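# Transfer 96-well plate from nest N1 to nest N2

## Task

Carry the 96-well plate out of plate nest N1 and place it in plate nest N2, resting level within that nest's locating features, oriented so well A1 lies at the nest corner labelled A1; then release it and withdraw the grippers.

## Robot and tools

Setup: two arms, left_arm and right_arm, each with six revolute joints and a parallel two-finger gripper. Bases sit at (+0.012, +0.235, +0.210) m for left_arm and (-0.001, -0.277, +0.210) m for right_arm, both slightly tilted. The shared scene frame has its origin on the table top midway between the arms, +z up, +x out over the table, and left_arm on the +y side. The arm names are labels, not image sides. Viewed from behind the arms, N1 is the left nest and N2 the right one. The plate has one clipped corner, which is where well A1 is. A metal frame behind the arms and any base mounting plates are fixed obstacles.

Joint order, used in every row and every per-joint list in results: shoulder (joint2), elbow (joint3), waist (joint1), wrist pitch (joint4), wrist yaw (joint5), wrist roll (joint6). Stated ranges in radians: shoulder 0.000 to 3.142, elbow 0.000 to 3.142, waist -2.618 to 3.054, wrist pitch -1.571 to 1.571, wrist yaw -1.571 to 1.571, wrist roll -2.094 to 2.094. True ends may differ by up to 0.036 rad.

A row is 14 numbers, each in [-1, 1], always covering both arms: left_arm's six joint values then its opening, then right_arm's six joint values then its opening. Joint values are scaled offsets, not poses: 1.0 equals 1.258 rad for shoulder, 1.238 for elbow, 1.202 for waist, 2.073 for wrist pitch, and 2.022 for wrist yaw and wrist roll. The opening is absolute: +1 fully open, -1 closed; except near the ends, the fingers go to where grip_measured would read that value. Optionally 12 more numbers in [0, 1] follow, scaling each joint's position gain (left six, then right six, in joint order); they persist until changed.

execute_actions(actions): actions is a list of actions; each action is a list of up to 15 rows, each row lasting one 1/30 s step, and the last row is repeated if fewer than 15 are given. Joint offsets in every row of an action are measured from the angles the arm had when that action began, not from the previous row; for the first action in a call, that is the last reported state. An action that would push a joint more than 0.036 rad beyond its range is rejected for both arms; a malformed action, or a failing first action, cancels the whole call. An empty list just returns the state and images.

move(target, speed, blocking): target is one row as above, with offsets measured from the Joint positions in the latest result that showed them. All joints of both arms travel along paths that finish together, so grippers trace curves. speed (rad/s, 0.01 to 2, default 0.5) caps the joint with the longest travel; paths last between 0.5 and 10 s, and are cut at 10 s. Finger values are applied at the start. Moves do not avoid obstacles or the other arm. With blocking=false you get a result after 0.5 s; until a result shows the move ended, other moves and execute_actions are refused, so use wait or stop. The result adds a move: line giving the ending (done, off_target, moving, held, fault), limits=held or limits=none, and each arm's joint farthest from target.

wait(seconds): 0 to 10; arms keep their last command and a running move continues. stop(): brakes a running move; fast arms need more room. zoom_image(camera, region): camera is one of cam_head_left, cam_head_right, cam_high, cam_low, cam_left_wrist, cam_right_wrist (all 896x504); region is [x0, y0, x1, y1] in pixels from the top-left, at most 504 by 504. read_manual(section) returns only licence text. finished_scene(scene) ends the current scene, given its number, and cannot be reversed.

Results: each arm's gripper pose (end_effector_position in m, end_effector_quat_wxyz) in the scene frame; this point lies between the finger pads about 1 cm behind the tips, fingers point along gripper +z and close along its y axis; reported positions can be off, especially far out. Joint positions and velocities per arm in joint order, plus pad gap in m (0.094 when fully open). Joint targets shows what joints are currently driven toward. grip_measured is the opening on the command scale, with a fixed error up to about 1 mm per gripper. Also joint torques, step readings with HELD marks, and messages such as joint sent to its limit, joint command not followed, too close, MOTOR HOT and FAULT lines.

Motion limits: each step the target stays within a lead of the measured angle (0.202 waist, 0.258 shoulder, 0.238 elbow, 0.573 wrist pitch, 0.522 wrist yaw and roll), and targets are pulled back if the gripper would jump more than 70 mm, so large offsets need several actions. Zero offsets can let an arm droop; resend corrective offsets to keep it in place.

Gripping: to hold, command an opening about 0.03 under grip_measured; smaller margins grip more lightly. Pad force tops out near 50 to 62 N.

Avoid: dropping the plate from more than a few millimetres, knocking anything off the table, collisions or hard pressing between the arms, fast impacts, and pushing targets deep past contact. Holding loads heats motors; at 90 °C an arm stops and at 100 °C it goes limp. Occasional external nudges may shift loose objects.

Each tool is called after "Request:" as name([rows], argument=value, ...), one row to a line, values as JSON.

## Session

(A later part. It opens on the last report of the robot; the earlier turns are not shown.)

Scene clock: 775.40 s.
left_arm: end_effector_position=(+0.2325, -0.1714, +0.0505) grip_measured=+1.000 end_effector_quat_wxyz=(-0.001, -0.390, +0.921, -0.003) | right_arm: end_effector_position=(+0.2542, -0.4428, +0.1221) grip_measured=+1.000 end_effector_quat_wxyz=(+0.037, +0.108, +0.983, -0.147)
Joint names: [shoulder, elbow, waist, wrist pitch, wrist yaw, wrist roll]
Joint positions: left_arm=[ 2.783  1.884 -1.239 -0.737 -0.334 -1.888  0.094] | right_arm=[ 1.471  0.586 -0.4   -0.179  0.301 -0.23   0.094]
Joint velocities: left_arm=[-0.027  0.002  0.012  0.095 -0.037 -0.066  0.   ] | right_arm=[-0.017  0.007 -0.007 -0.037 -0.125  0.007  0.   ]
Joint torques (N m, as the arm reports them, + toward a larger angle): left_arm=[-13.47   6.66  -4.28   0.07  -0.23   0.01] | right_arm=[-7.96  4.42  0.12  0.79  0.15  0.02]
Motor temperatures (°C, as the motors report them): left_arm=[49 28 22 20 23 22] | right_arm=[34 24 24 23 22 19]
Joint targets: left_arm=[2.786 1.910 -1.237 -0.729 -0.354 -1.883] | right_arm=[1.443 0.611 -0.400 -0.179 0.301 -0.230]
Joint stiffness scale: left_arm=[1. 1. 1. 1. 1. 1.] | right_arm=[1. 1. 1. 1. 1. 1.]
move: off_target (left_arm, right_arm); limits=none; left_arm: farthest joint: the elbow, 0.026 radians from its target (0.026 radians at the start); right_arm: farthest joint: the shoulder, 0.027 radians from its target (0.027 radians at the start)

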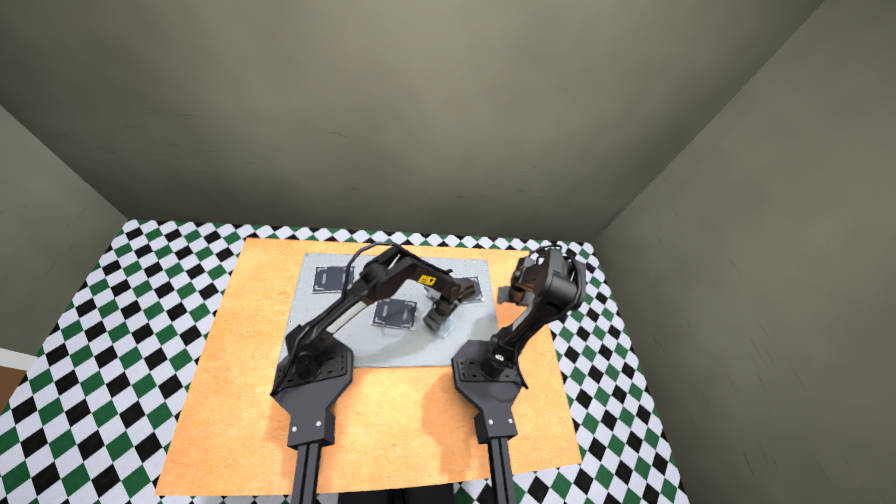

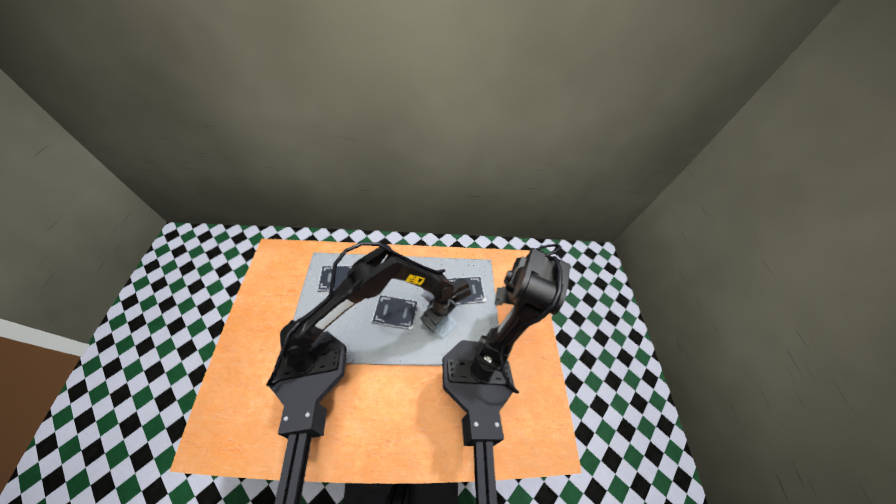

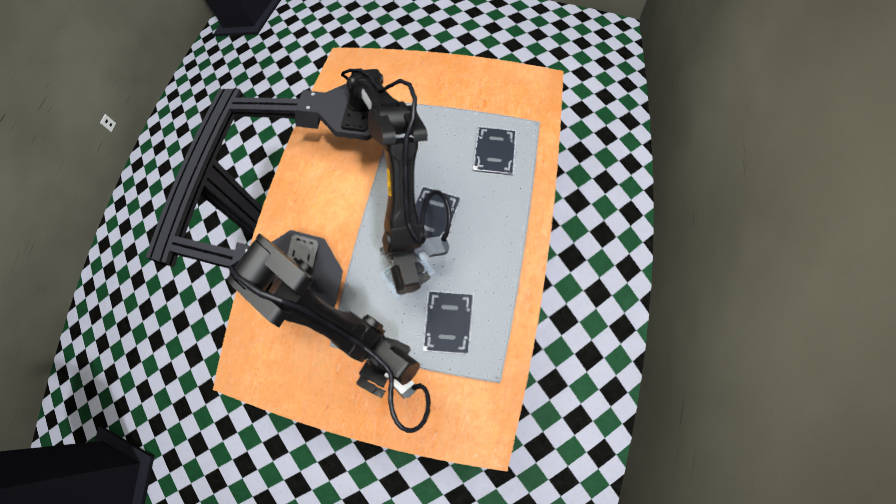

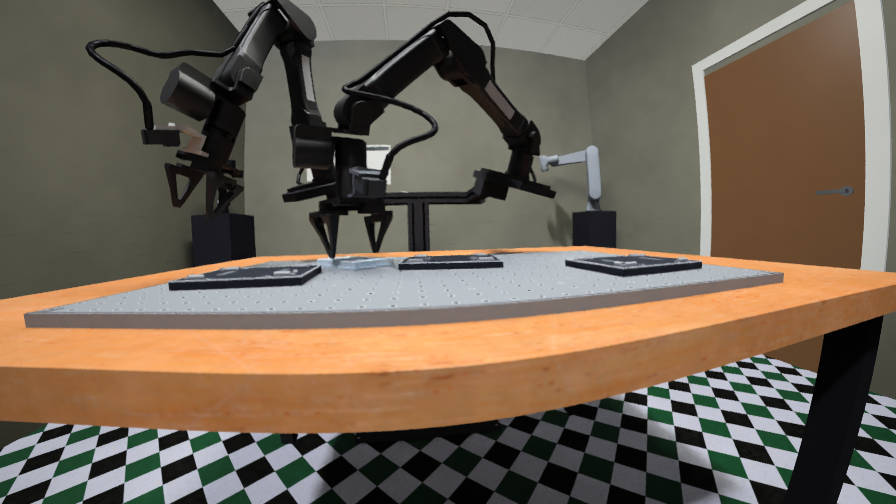

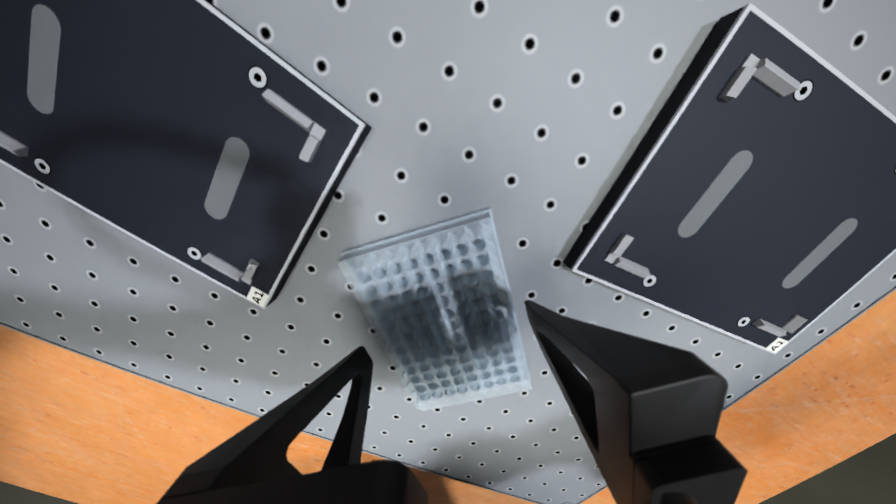

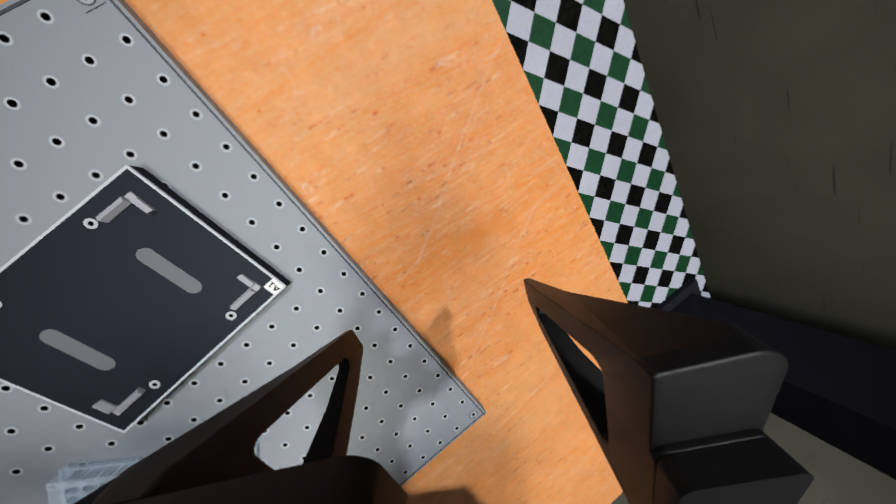

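Request:
move(target=[0.0185,0.021,0.0075,0.015,-0.010,0.006,1, -0.022,0.02,0,0,0,0,1], speed=0.06)

Request:
zoom_image(camera="cam_low", region=[290,190,430,280])

Request:
zoom_image(camera="cam_left_wrist", region=[280,150,620,420])

Scene clock: 797.03 s.
left_arm: end_effector_position=(+0.2324, -0.1708, +0.0406) grip_measured=+1.000 end_effector_quat_wxyz=(-0.001, -0.391, +0.920, -0.003) | right_arm: end_effector_position=(+0.2542, -0.4428, +0.1221) grip_measured=+1.000 end_effector_quat_wxyz=(+0.037, +0.108, +0.983, -0.147)
Joint names: [shoulder, elbow, waist, wrist pitch, wrist yaw, wrist roll]
Joint positions: left_arm=[ 2.803  1.884 -1.231 -0.714 -0.334 -1.882  0.094] | right_arm=[ 1.471  0.586 -0.4   -0.179  0.301 -0.23   0.094]
Joint velocities: left_arm=[-0.022 -0.012 -0.012 -0.051 -0.007 -0.051  0.   ] | right_arm=[-0.032 -0.017 -0.002  0.007  0.007 -0.007  0.   ]
Joint torques (N m, as the arm reports them, + toward a larger angle): left_arm=[-13.43   6.65  -4.31   0.05  -0.23   0.  ] | right_arm=[-7.91  4.42  0.08  0.79  0.14  0.01]
Motor temperatures (°C, as the motors report them): left_arm=[50 28 22 20 23 22] | right_arm=[34 24 24 23 22 19]
Joint targets: left_arm=[2.806 1.910 -1.230 -0.707 -0.354 -1.876] | right_arm=[1.443 0.611 -0.400 -0.179 0.301 -0.230]
Joint stiffness scale: left_arm=[1. 1. 1. 1. 1. 1.] | right_arm=[1. 1. 1. 1. 1. 1.]
move: off_target (left_arm, right_arm); limits=none; left_arm: farthest joint: the elbow, 0.026 radians from its target (0.026 radians at the start); right_arm: farthest joint: the shoulder, 0.027 radians from its target (0.027 radians at the start)

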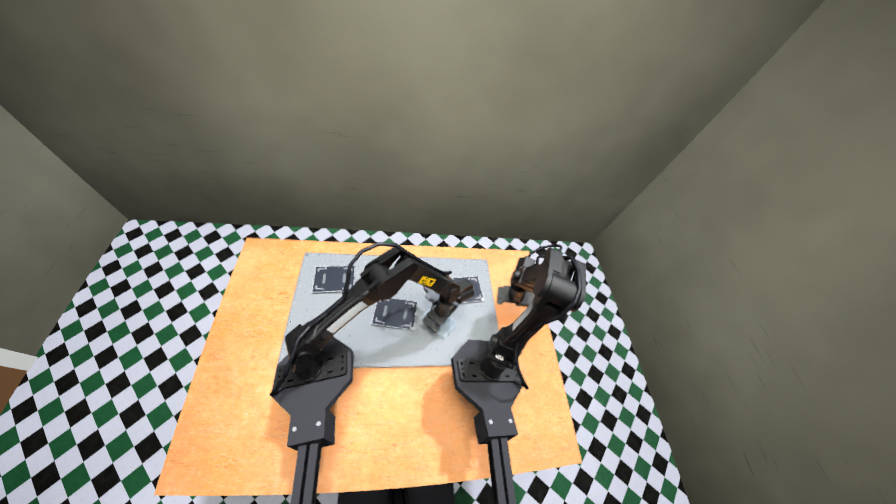

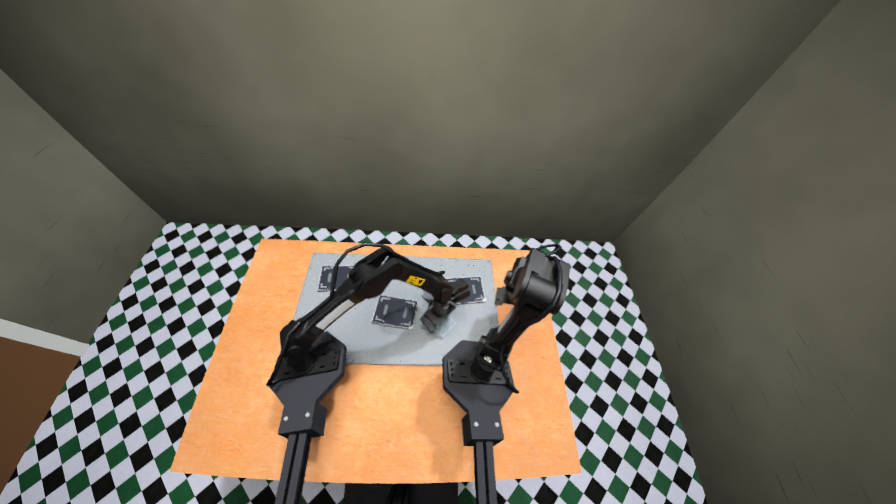

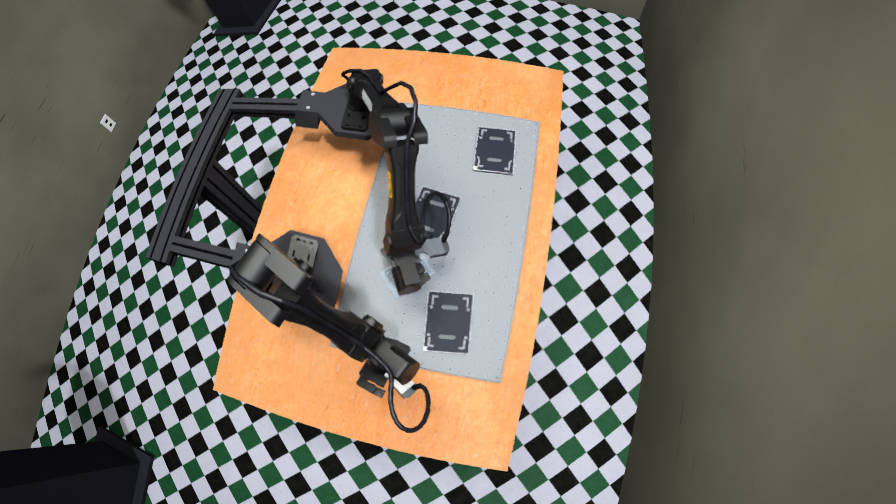

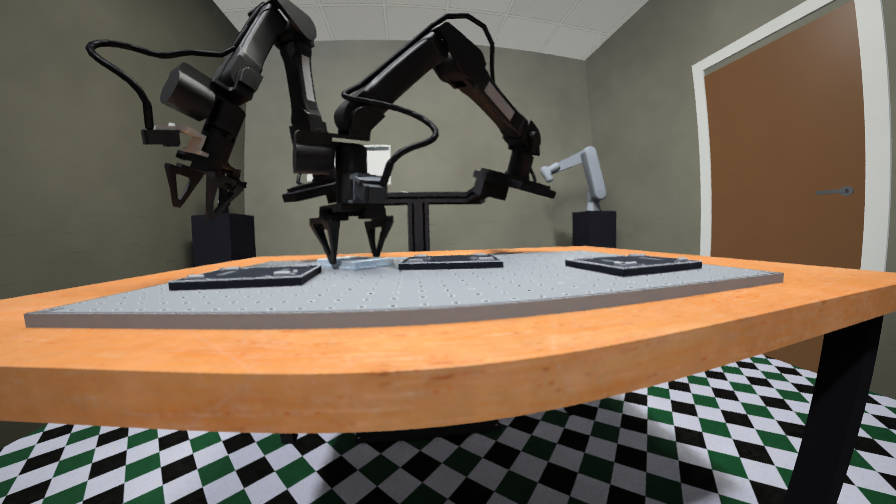

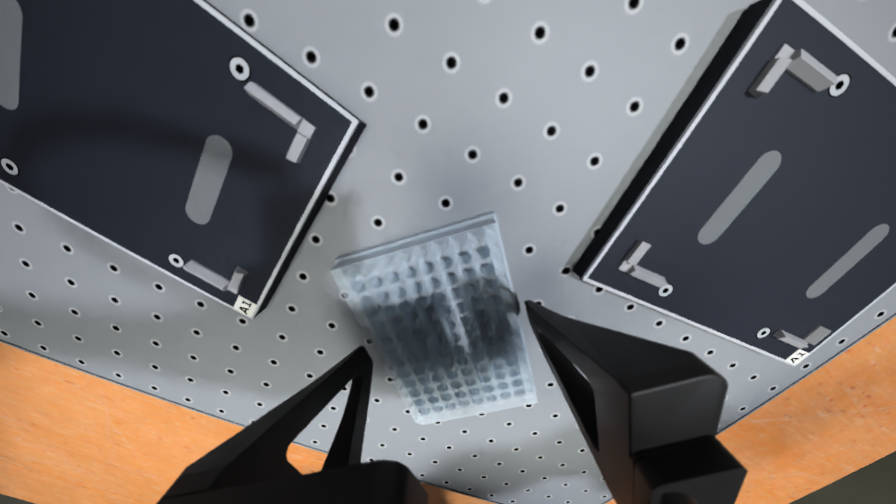

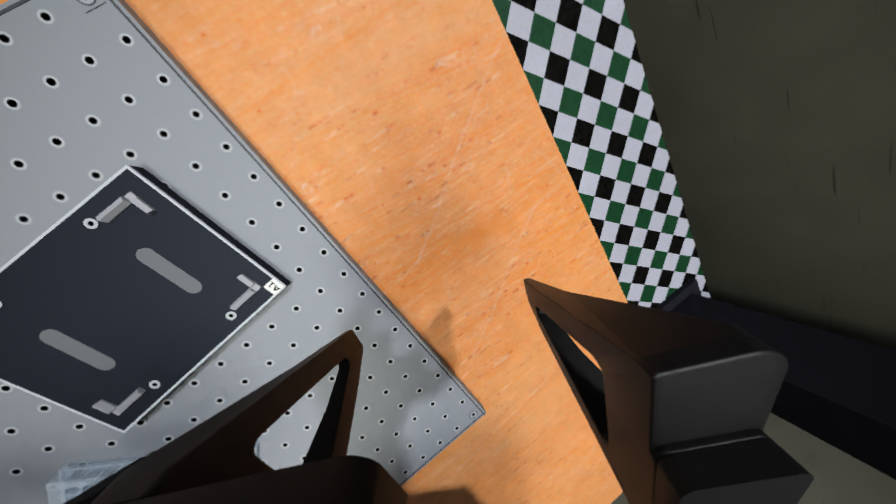

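Region (290, 190, 430, 280) of cam_low's 896x504 image, scaled by 3.600, with more detail than that image has; it fills the top 324 rows of this view, and the rest is white.

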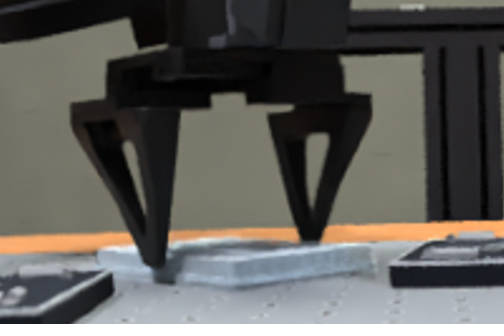

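Region (280, 150, 620, 420) of cam_left_wrist's 896x504 image, scaled by 1.482, with more detail than that image has; it fills the top 400 rows of this view, and the rest is white.

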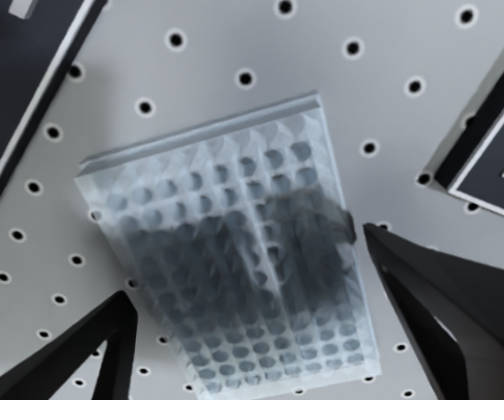

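Request:
move(target=[0.004,0.021,0.002,0.005,-0.010,0.003,0.68, -0.022,0.02,0,0,0,0,1], speed=0.03)

Request:
zoom_image(camera="cam_low", region=[290,190,430,280])

Scene clock: 805.53 s.
left_arm: end_effector_position=(+0.2326, -0.1712, +0.0406) grip_measured=+0.705 end_effector_quat_wxyz=(-0.001, -0.391, +0.920, -0.004) | right_arm: end_effector_position=(+0.2542, -0.4428, +0.1221) grip_measured=+1.000 end_effector_quat_wxyz=(+0.037, +0.108, +0.983, -0.147)
Joint names: [shoulder, elbow, waist, wrist pitch, wrist yaw, wrist roll]
Joint positions: left_arm=[ 2.803  1.884 -1.231 -0.713 -0.334 -1.881  0.08 ] | right_arm=[ 1.471  0.586 -0.4   -0.179  0.301 -0.23   0.094]
Joint velocities: left_arm=[-0.012 -0.007 -0.007  0.022 -0.007  0.022  0.001] | right_arm=[ 0.017 -0.017  0.007 -0.051 -0.007 -0.037  0.   ]
Joint torques (N m, as the arm reports them, + toward a larger angle): left_arm=[-13.32   6.66  -4.25   0.09  -0.24   0.01] | right_arm=[-7.93  4.39  0.12  0.8   0.14  0.03]
Motor temperatures (°C, as the motors report them): left_arm=[50 28 22 20 23 22] | right_arm=[34 24 24 23 22 19]
Joint targets: left_arm=[2.808 1.910 -1.229 -0.704 -0.354 -1.876] | right_arm=[1.443 0.611 -0.400 -0.179 0.301 -0.230]
Joint stiffness scale: left_arm=[1. 1. 1. 1. 1. 1.] | right_arm=[1. 1. 1. 1. 1. 1.]
move: off_target (left_arm, right_arm); limits=none; left_arm: farthest joint: the elbow, 0.026 radians from its target (0.026 radians at the start); right_arm: farthest joint: the shoulder, 0.027 radians from its target (0.027 radians at the start)

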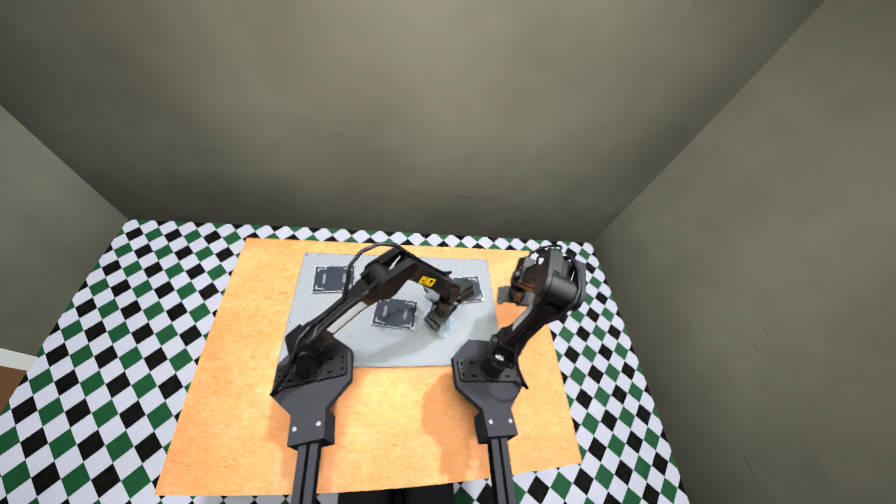

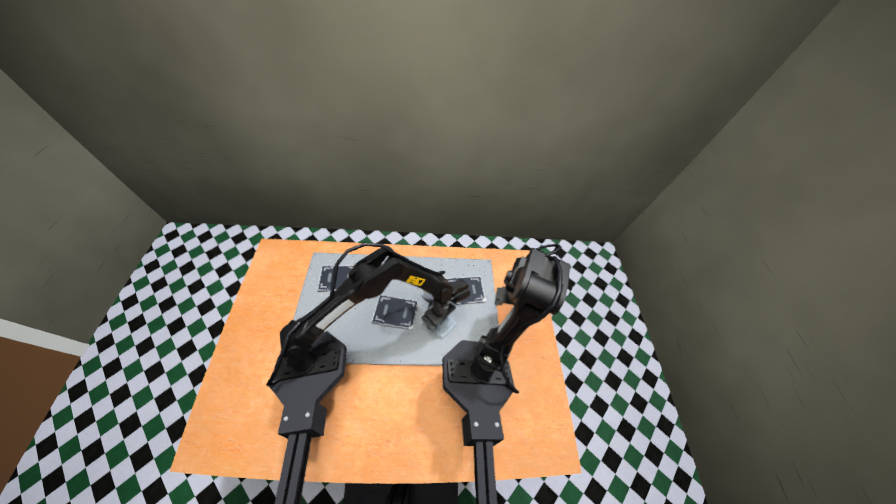

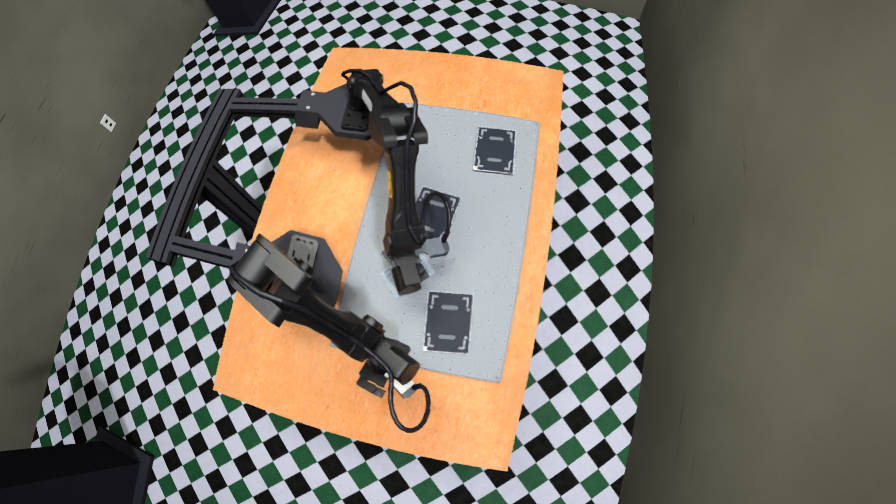

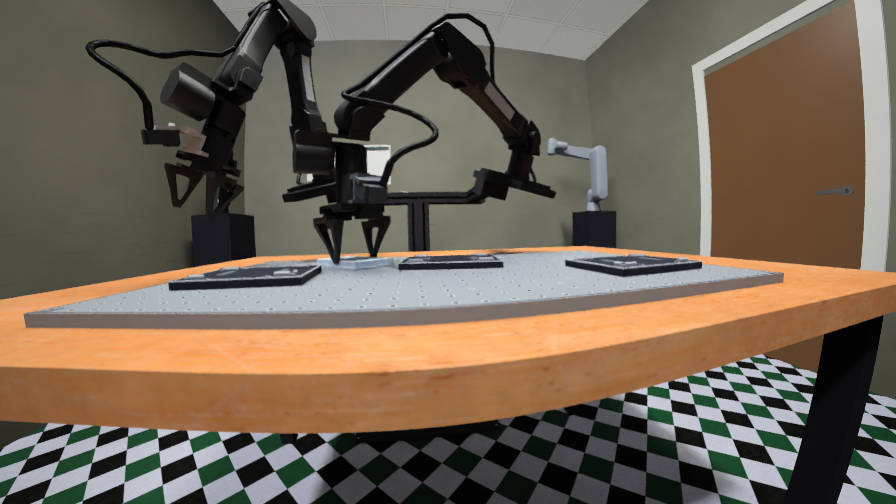

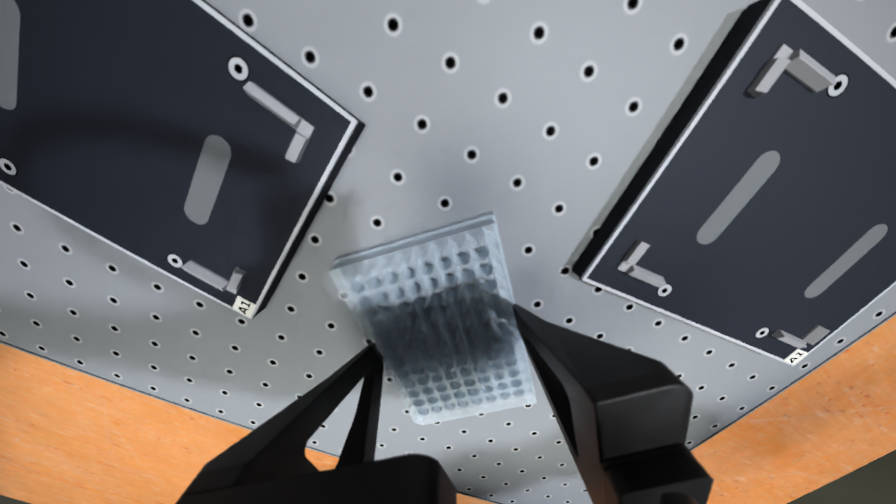

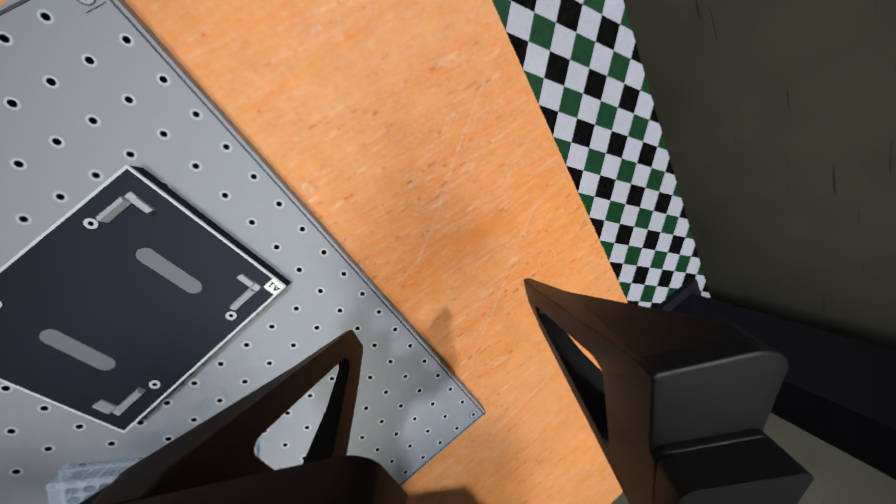

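Region (290, 190, 430, 280) of cam_low's 896x504 image, scaled by 3.600, with more detail than that image has; it fills the top 324 rows of this view, and the rest is white.

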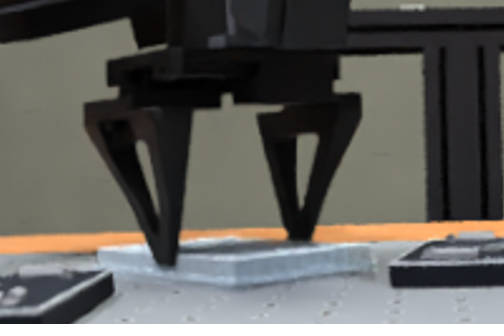

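Request:
move(target=[-0.077,0.021,-0.033,-0.049,-0.008,-0.016,0.67, -0.022,0.02,0,0,0,0,1], speed=0.12)

Scene clock: 823.73 s.
left_arm: end_effector_position=(+0.2341, -0.1704, +0.0740) grip_measured=+0.705 end_effector_quat_wxyz=(-0.001, -0.392, +0.920, -0.002) | right_arm: end_effector_position=(+0.2542, -0.4428, +0.1221) grip_measured=+1.000 end_effector_quat_wxyz=(+0.037, +0.108, +0.983, -0.147)
Joint names: [shoulder, elbow, waist, wrist pitch, wrist yaw, wrist roll]
Joint positions: left_arm=[ 2.732  1.884 -1.252 -0.795 -0.334 -1.908  0.08 ] | right_arm=[ 1.471  0.586 -0.4   -0.179  0.301 -0.23   0.094]
Joint velocities: left_arm=[-0.002 -0.012 -0.002 -0.007 -0.022  0.007 -0.   ] | right_arm=[-0.017  0.002 -0.002 -0.022  0.007  0.022  0.   ]
Joint torques (N m, as the arm reports them, + toward a larger angle): left_arm=[-15.8    6.88  -6.03  -0.19  -0.19  -0.1 ] | right_arm=[-7.95  4.37  0.09  0.79  0.14  0.02]
Motor temperatures (°C, as the motors report them): left_arm=[51 28 22 20 23 22] | right_arm=[34 24 24 23 22 19]
Joint targets: left_arm=[2.706 1.910 -1.271 -0.814 -0.350 -1.914] | right_arm=[1.443 0.611 -0.400 -0.179 0.301 -0.230]
Joint stiffness scale: left_arm=[1. 1. 1. 1. 1. 1.] | right_arm=[1. 1. 1. 1. 1. 1.]
move: off_target (left_arm, right_arm); limits=none; left_arm: farthest joint: the shoulder, 0.026 radians from its target (0.097 radians at the start); right_arm: farthest joint: the shoulder, 0.027 radians from its target (0.027 radians at the start)

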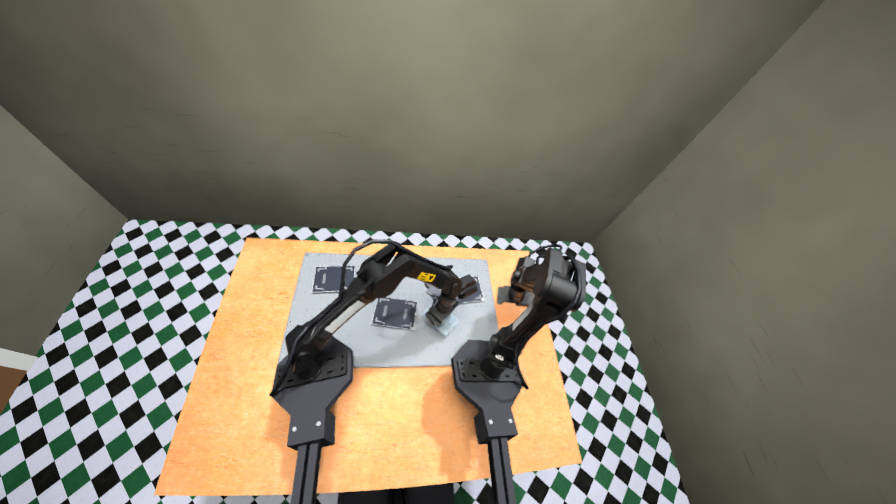

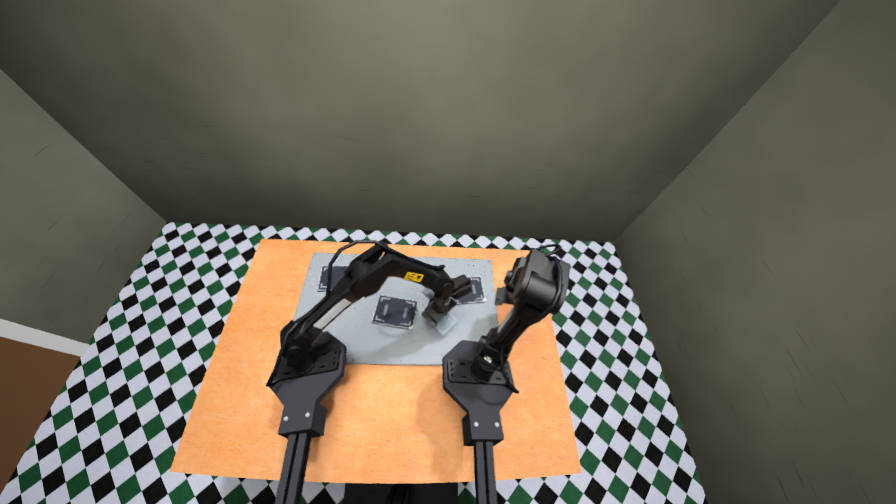

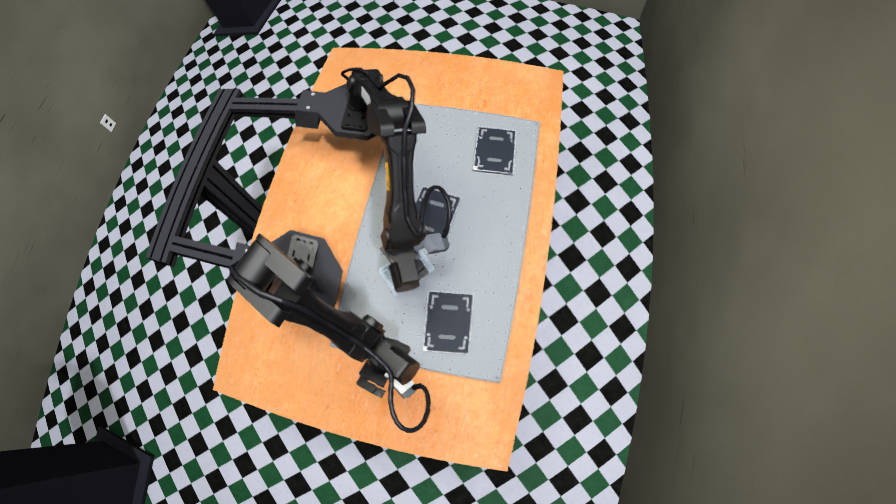

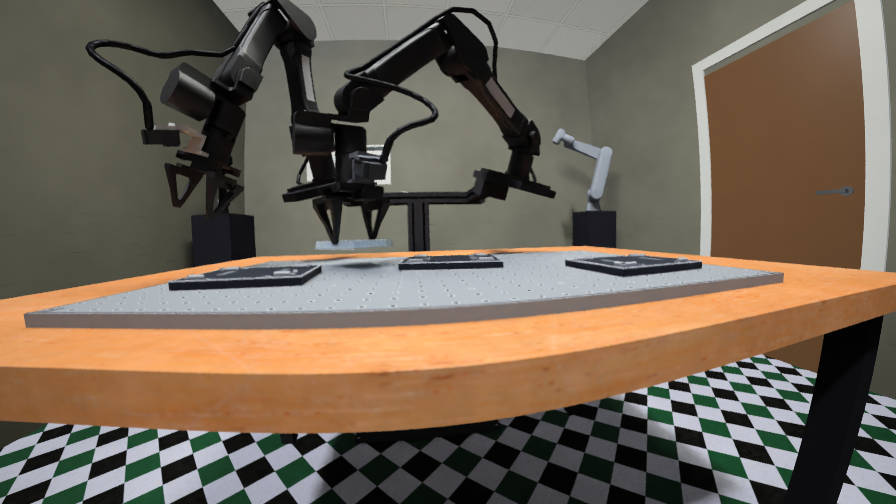

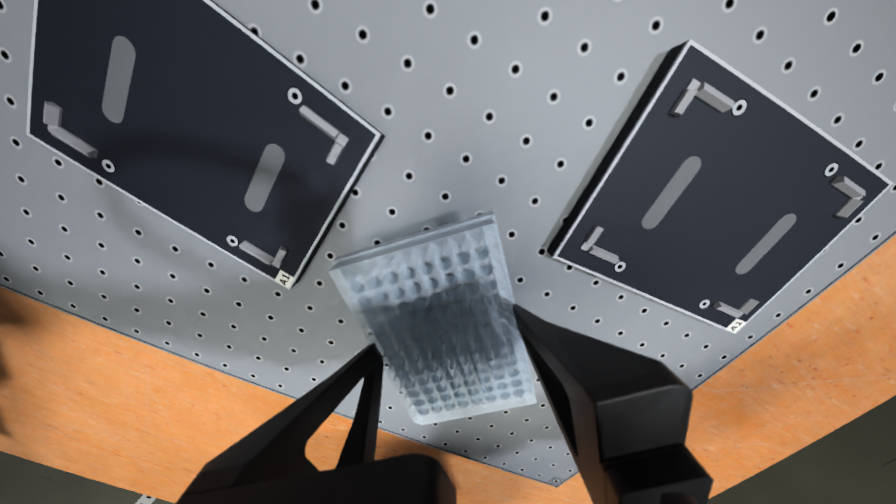

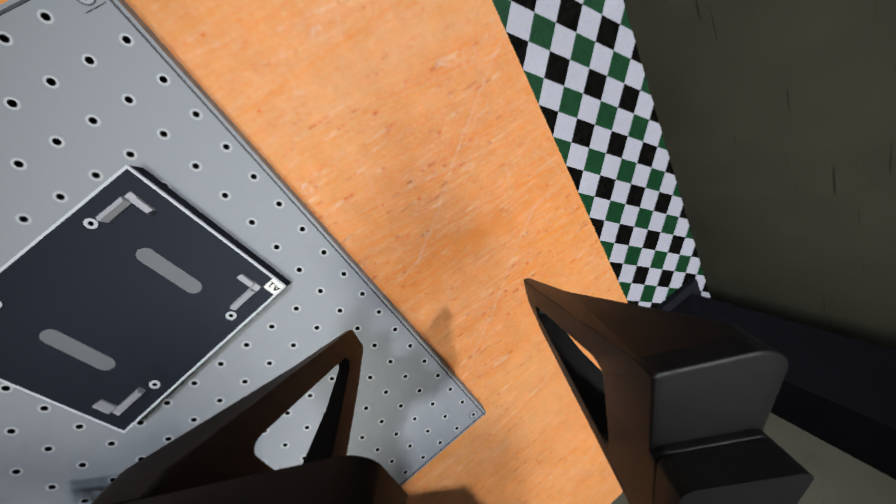

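Request:
move(target=[-0.562,-0.5145,0.8686,0.1327,0.055,0.159,0.67, -0.022,0.02,0,0,0,0,1], speed=0.4)

Scene clock: 847.27 s.
left_arm: end_effector_position=(+0.4128, +0.2437, +0.0834) grip_measured=+0.705 end_effector_quat_wxyz=(-0.001, -0.710, +0.704, +0.001) | right_arm: end_effector_position=(+0.2542, -0.4428, +0.1221) grip_measured=+1.000 end_effector_quat_wxyz=(+0.037, +0.108, +0.983, -0.147)
Joint names: [shoulder, elbow, waist, wrist pitch, wrist yaw, wrist roll]
Joint positions: left_arm=[ 2.049  1.264 -0.204 -0.53  -0.229 -1.592  0.08 ] | right_arm=[ 1.471  0.586 -0.4   -0.179  0.301 -0.23   0.094]
Joint velocities: left_arm=[-0.012 -0.017  0.002 -0.007  0.051 -0.022 -0.001] | right_arm=[ 0.017  0.012 -0.022  0.066  0.051  0.007  0.   ]
Joint torques (N m, as the arm reports them, + toward a larger angle): left_arm=[-13.06   2.72  -2.58   0.07   0.01   0.01] | right_arm=[-7.96  4.42  0.1   0.8   0.13  0.01]
Motor temperatures (°C, as the motors report them): left_arm=[55 28 23 20 23 22] | right_arm=[34 24 24 23 22 19]
Joint targets: left_arm=[2.025 1.247 -0.208 -0.520 -0.223 -1.586] | right_arm=[1.443 0.611 -0.400 -0.179 0.301 -0.230]
Joint stiffness scale: left_arm=[1. 1. 1. 1. 1. 1.] | right_arm=[1. 1. 1. 1. 1. 1.]
move: off_target (left_arm, right_arm); limits=none; left_arm: farthest joint: the shoulder, 0.024 radians from its target (0.707 radians at the start); right_arm: farthest joint: the shoulder, 0.027 radians from its target (0.027 radians at the start)

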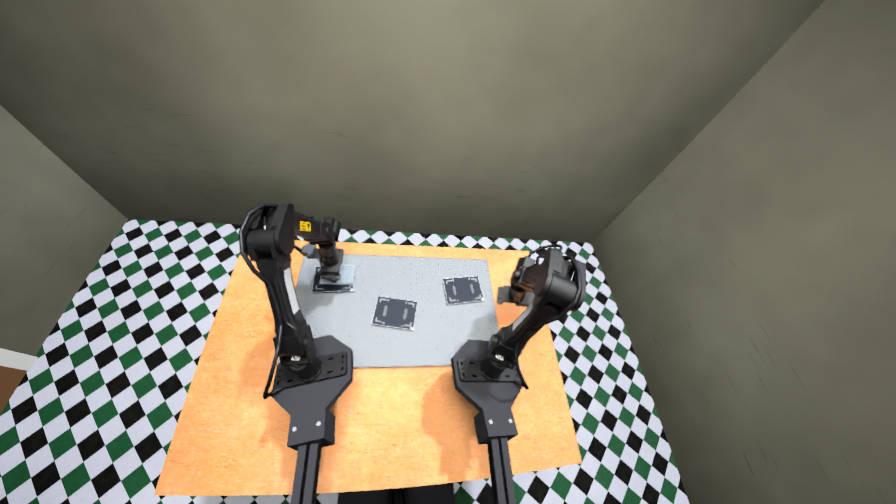

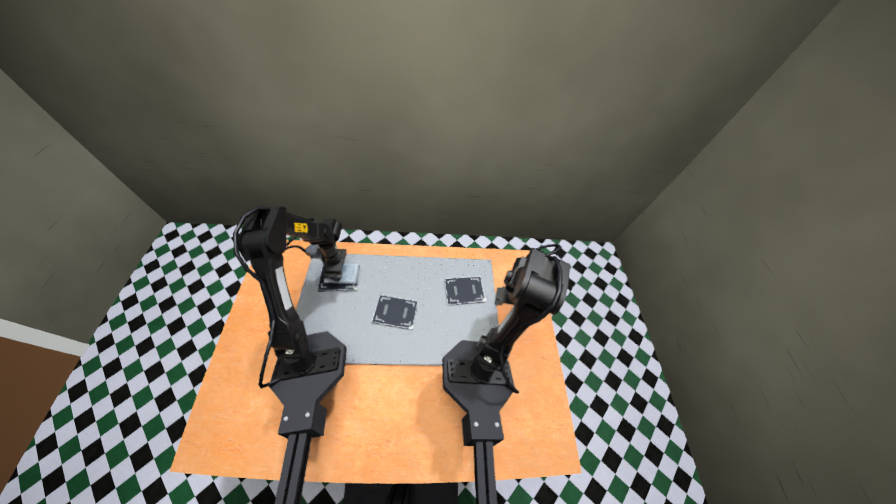

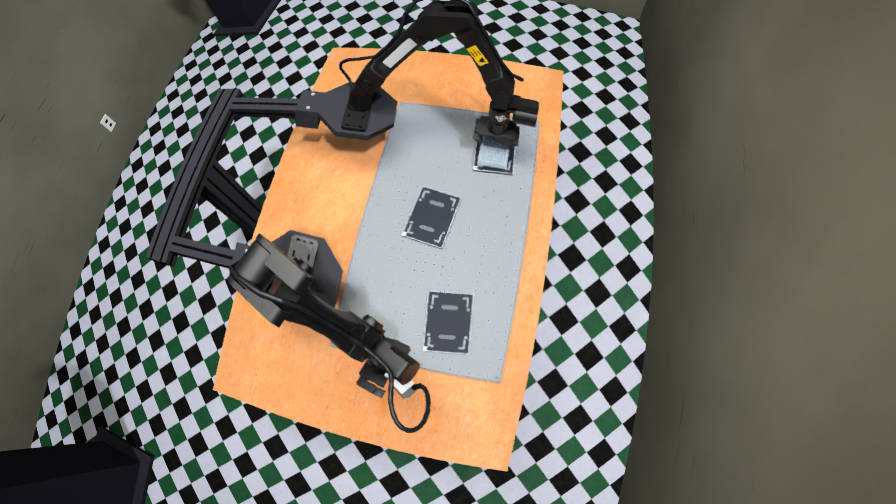

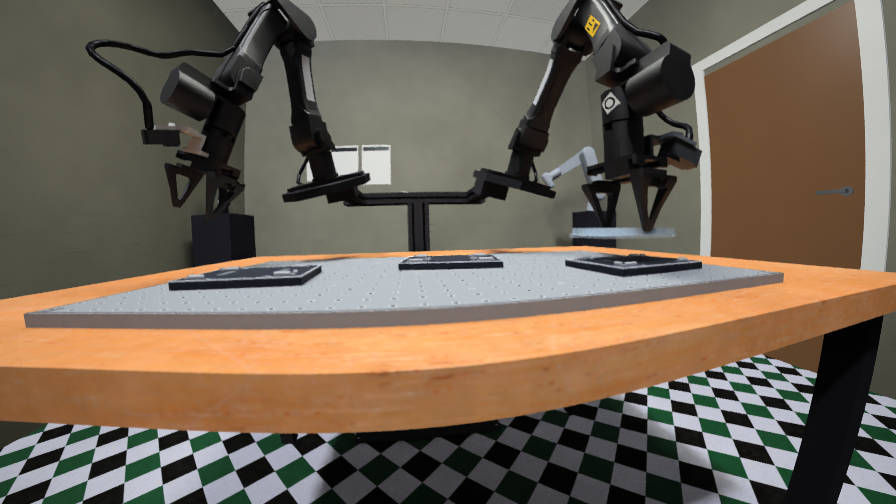

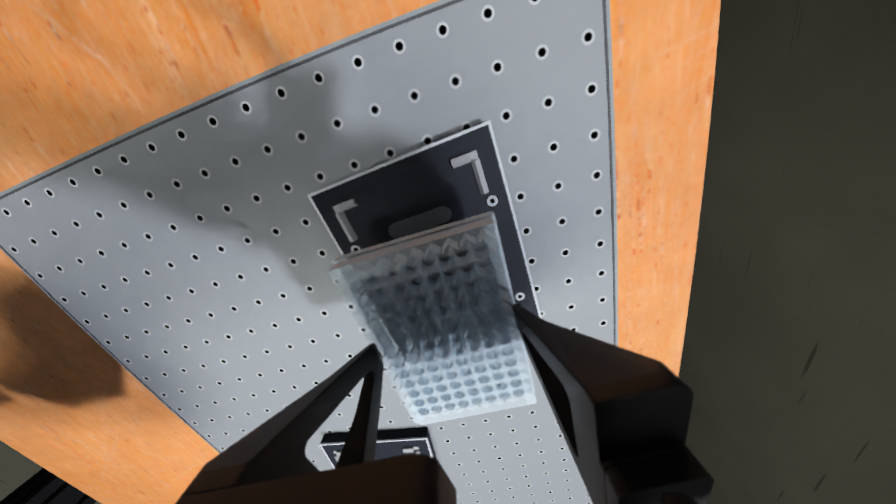

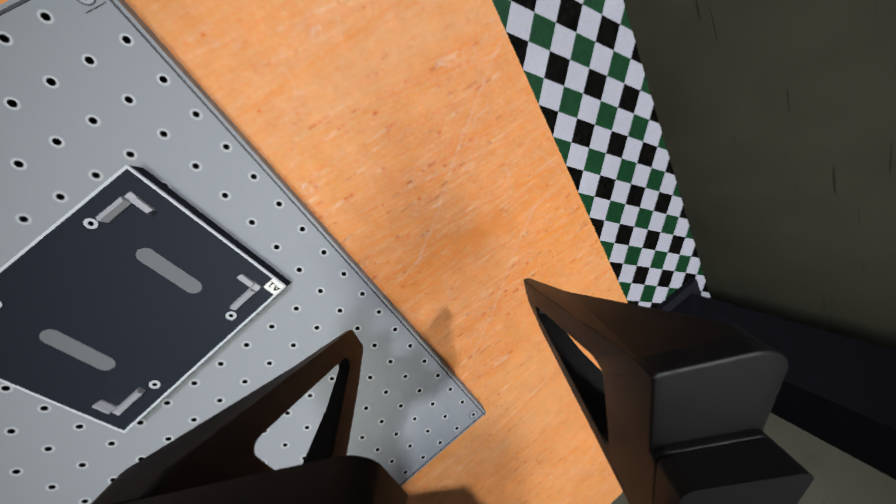

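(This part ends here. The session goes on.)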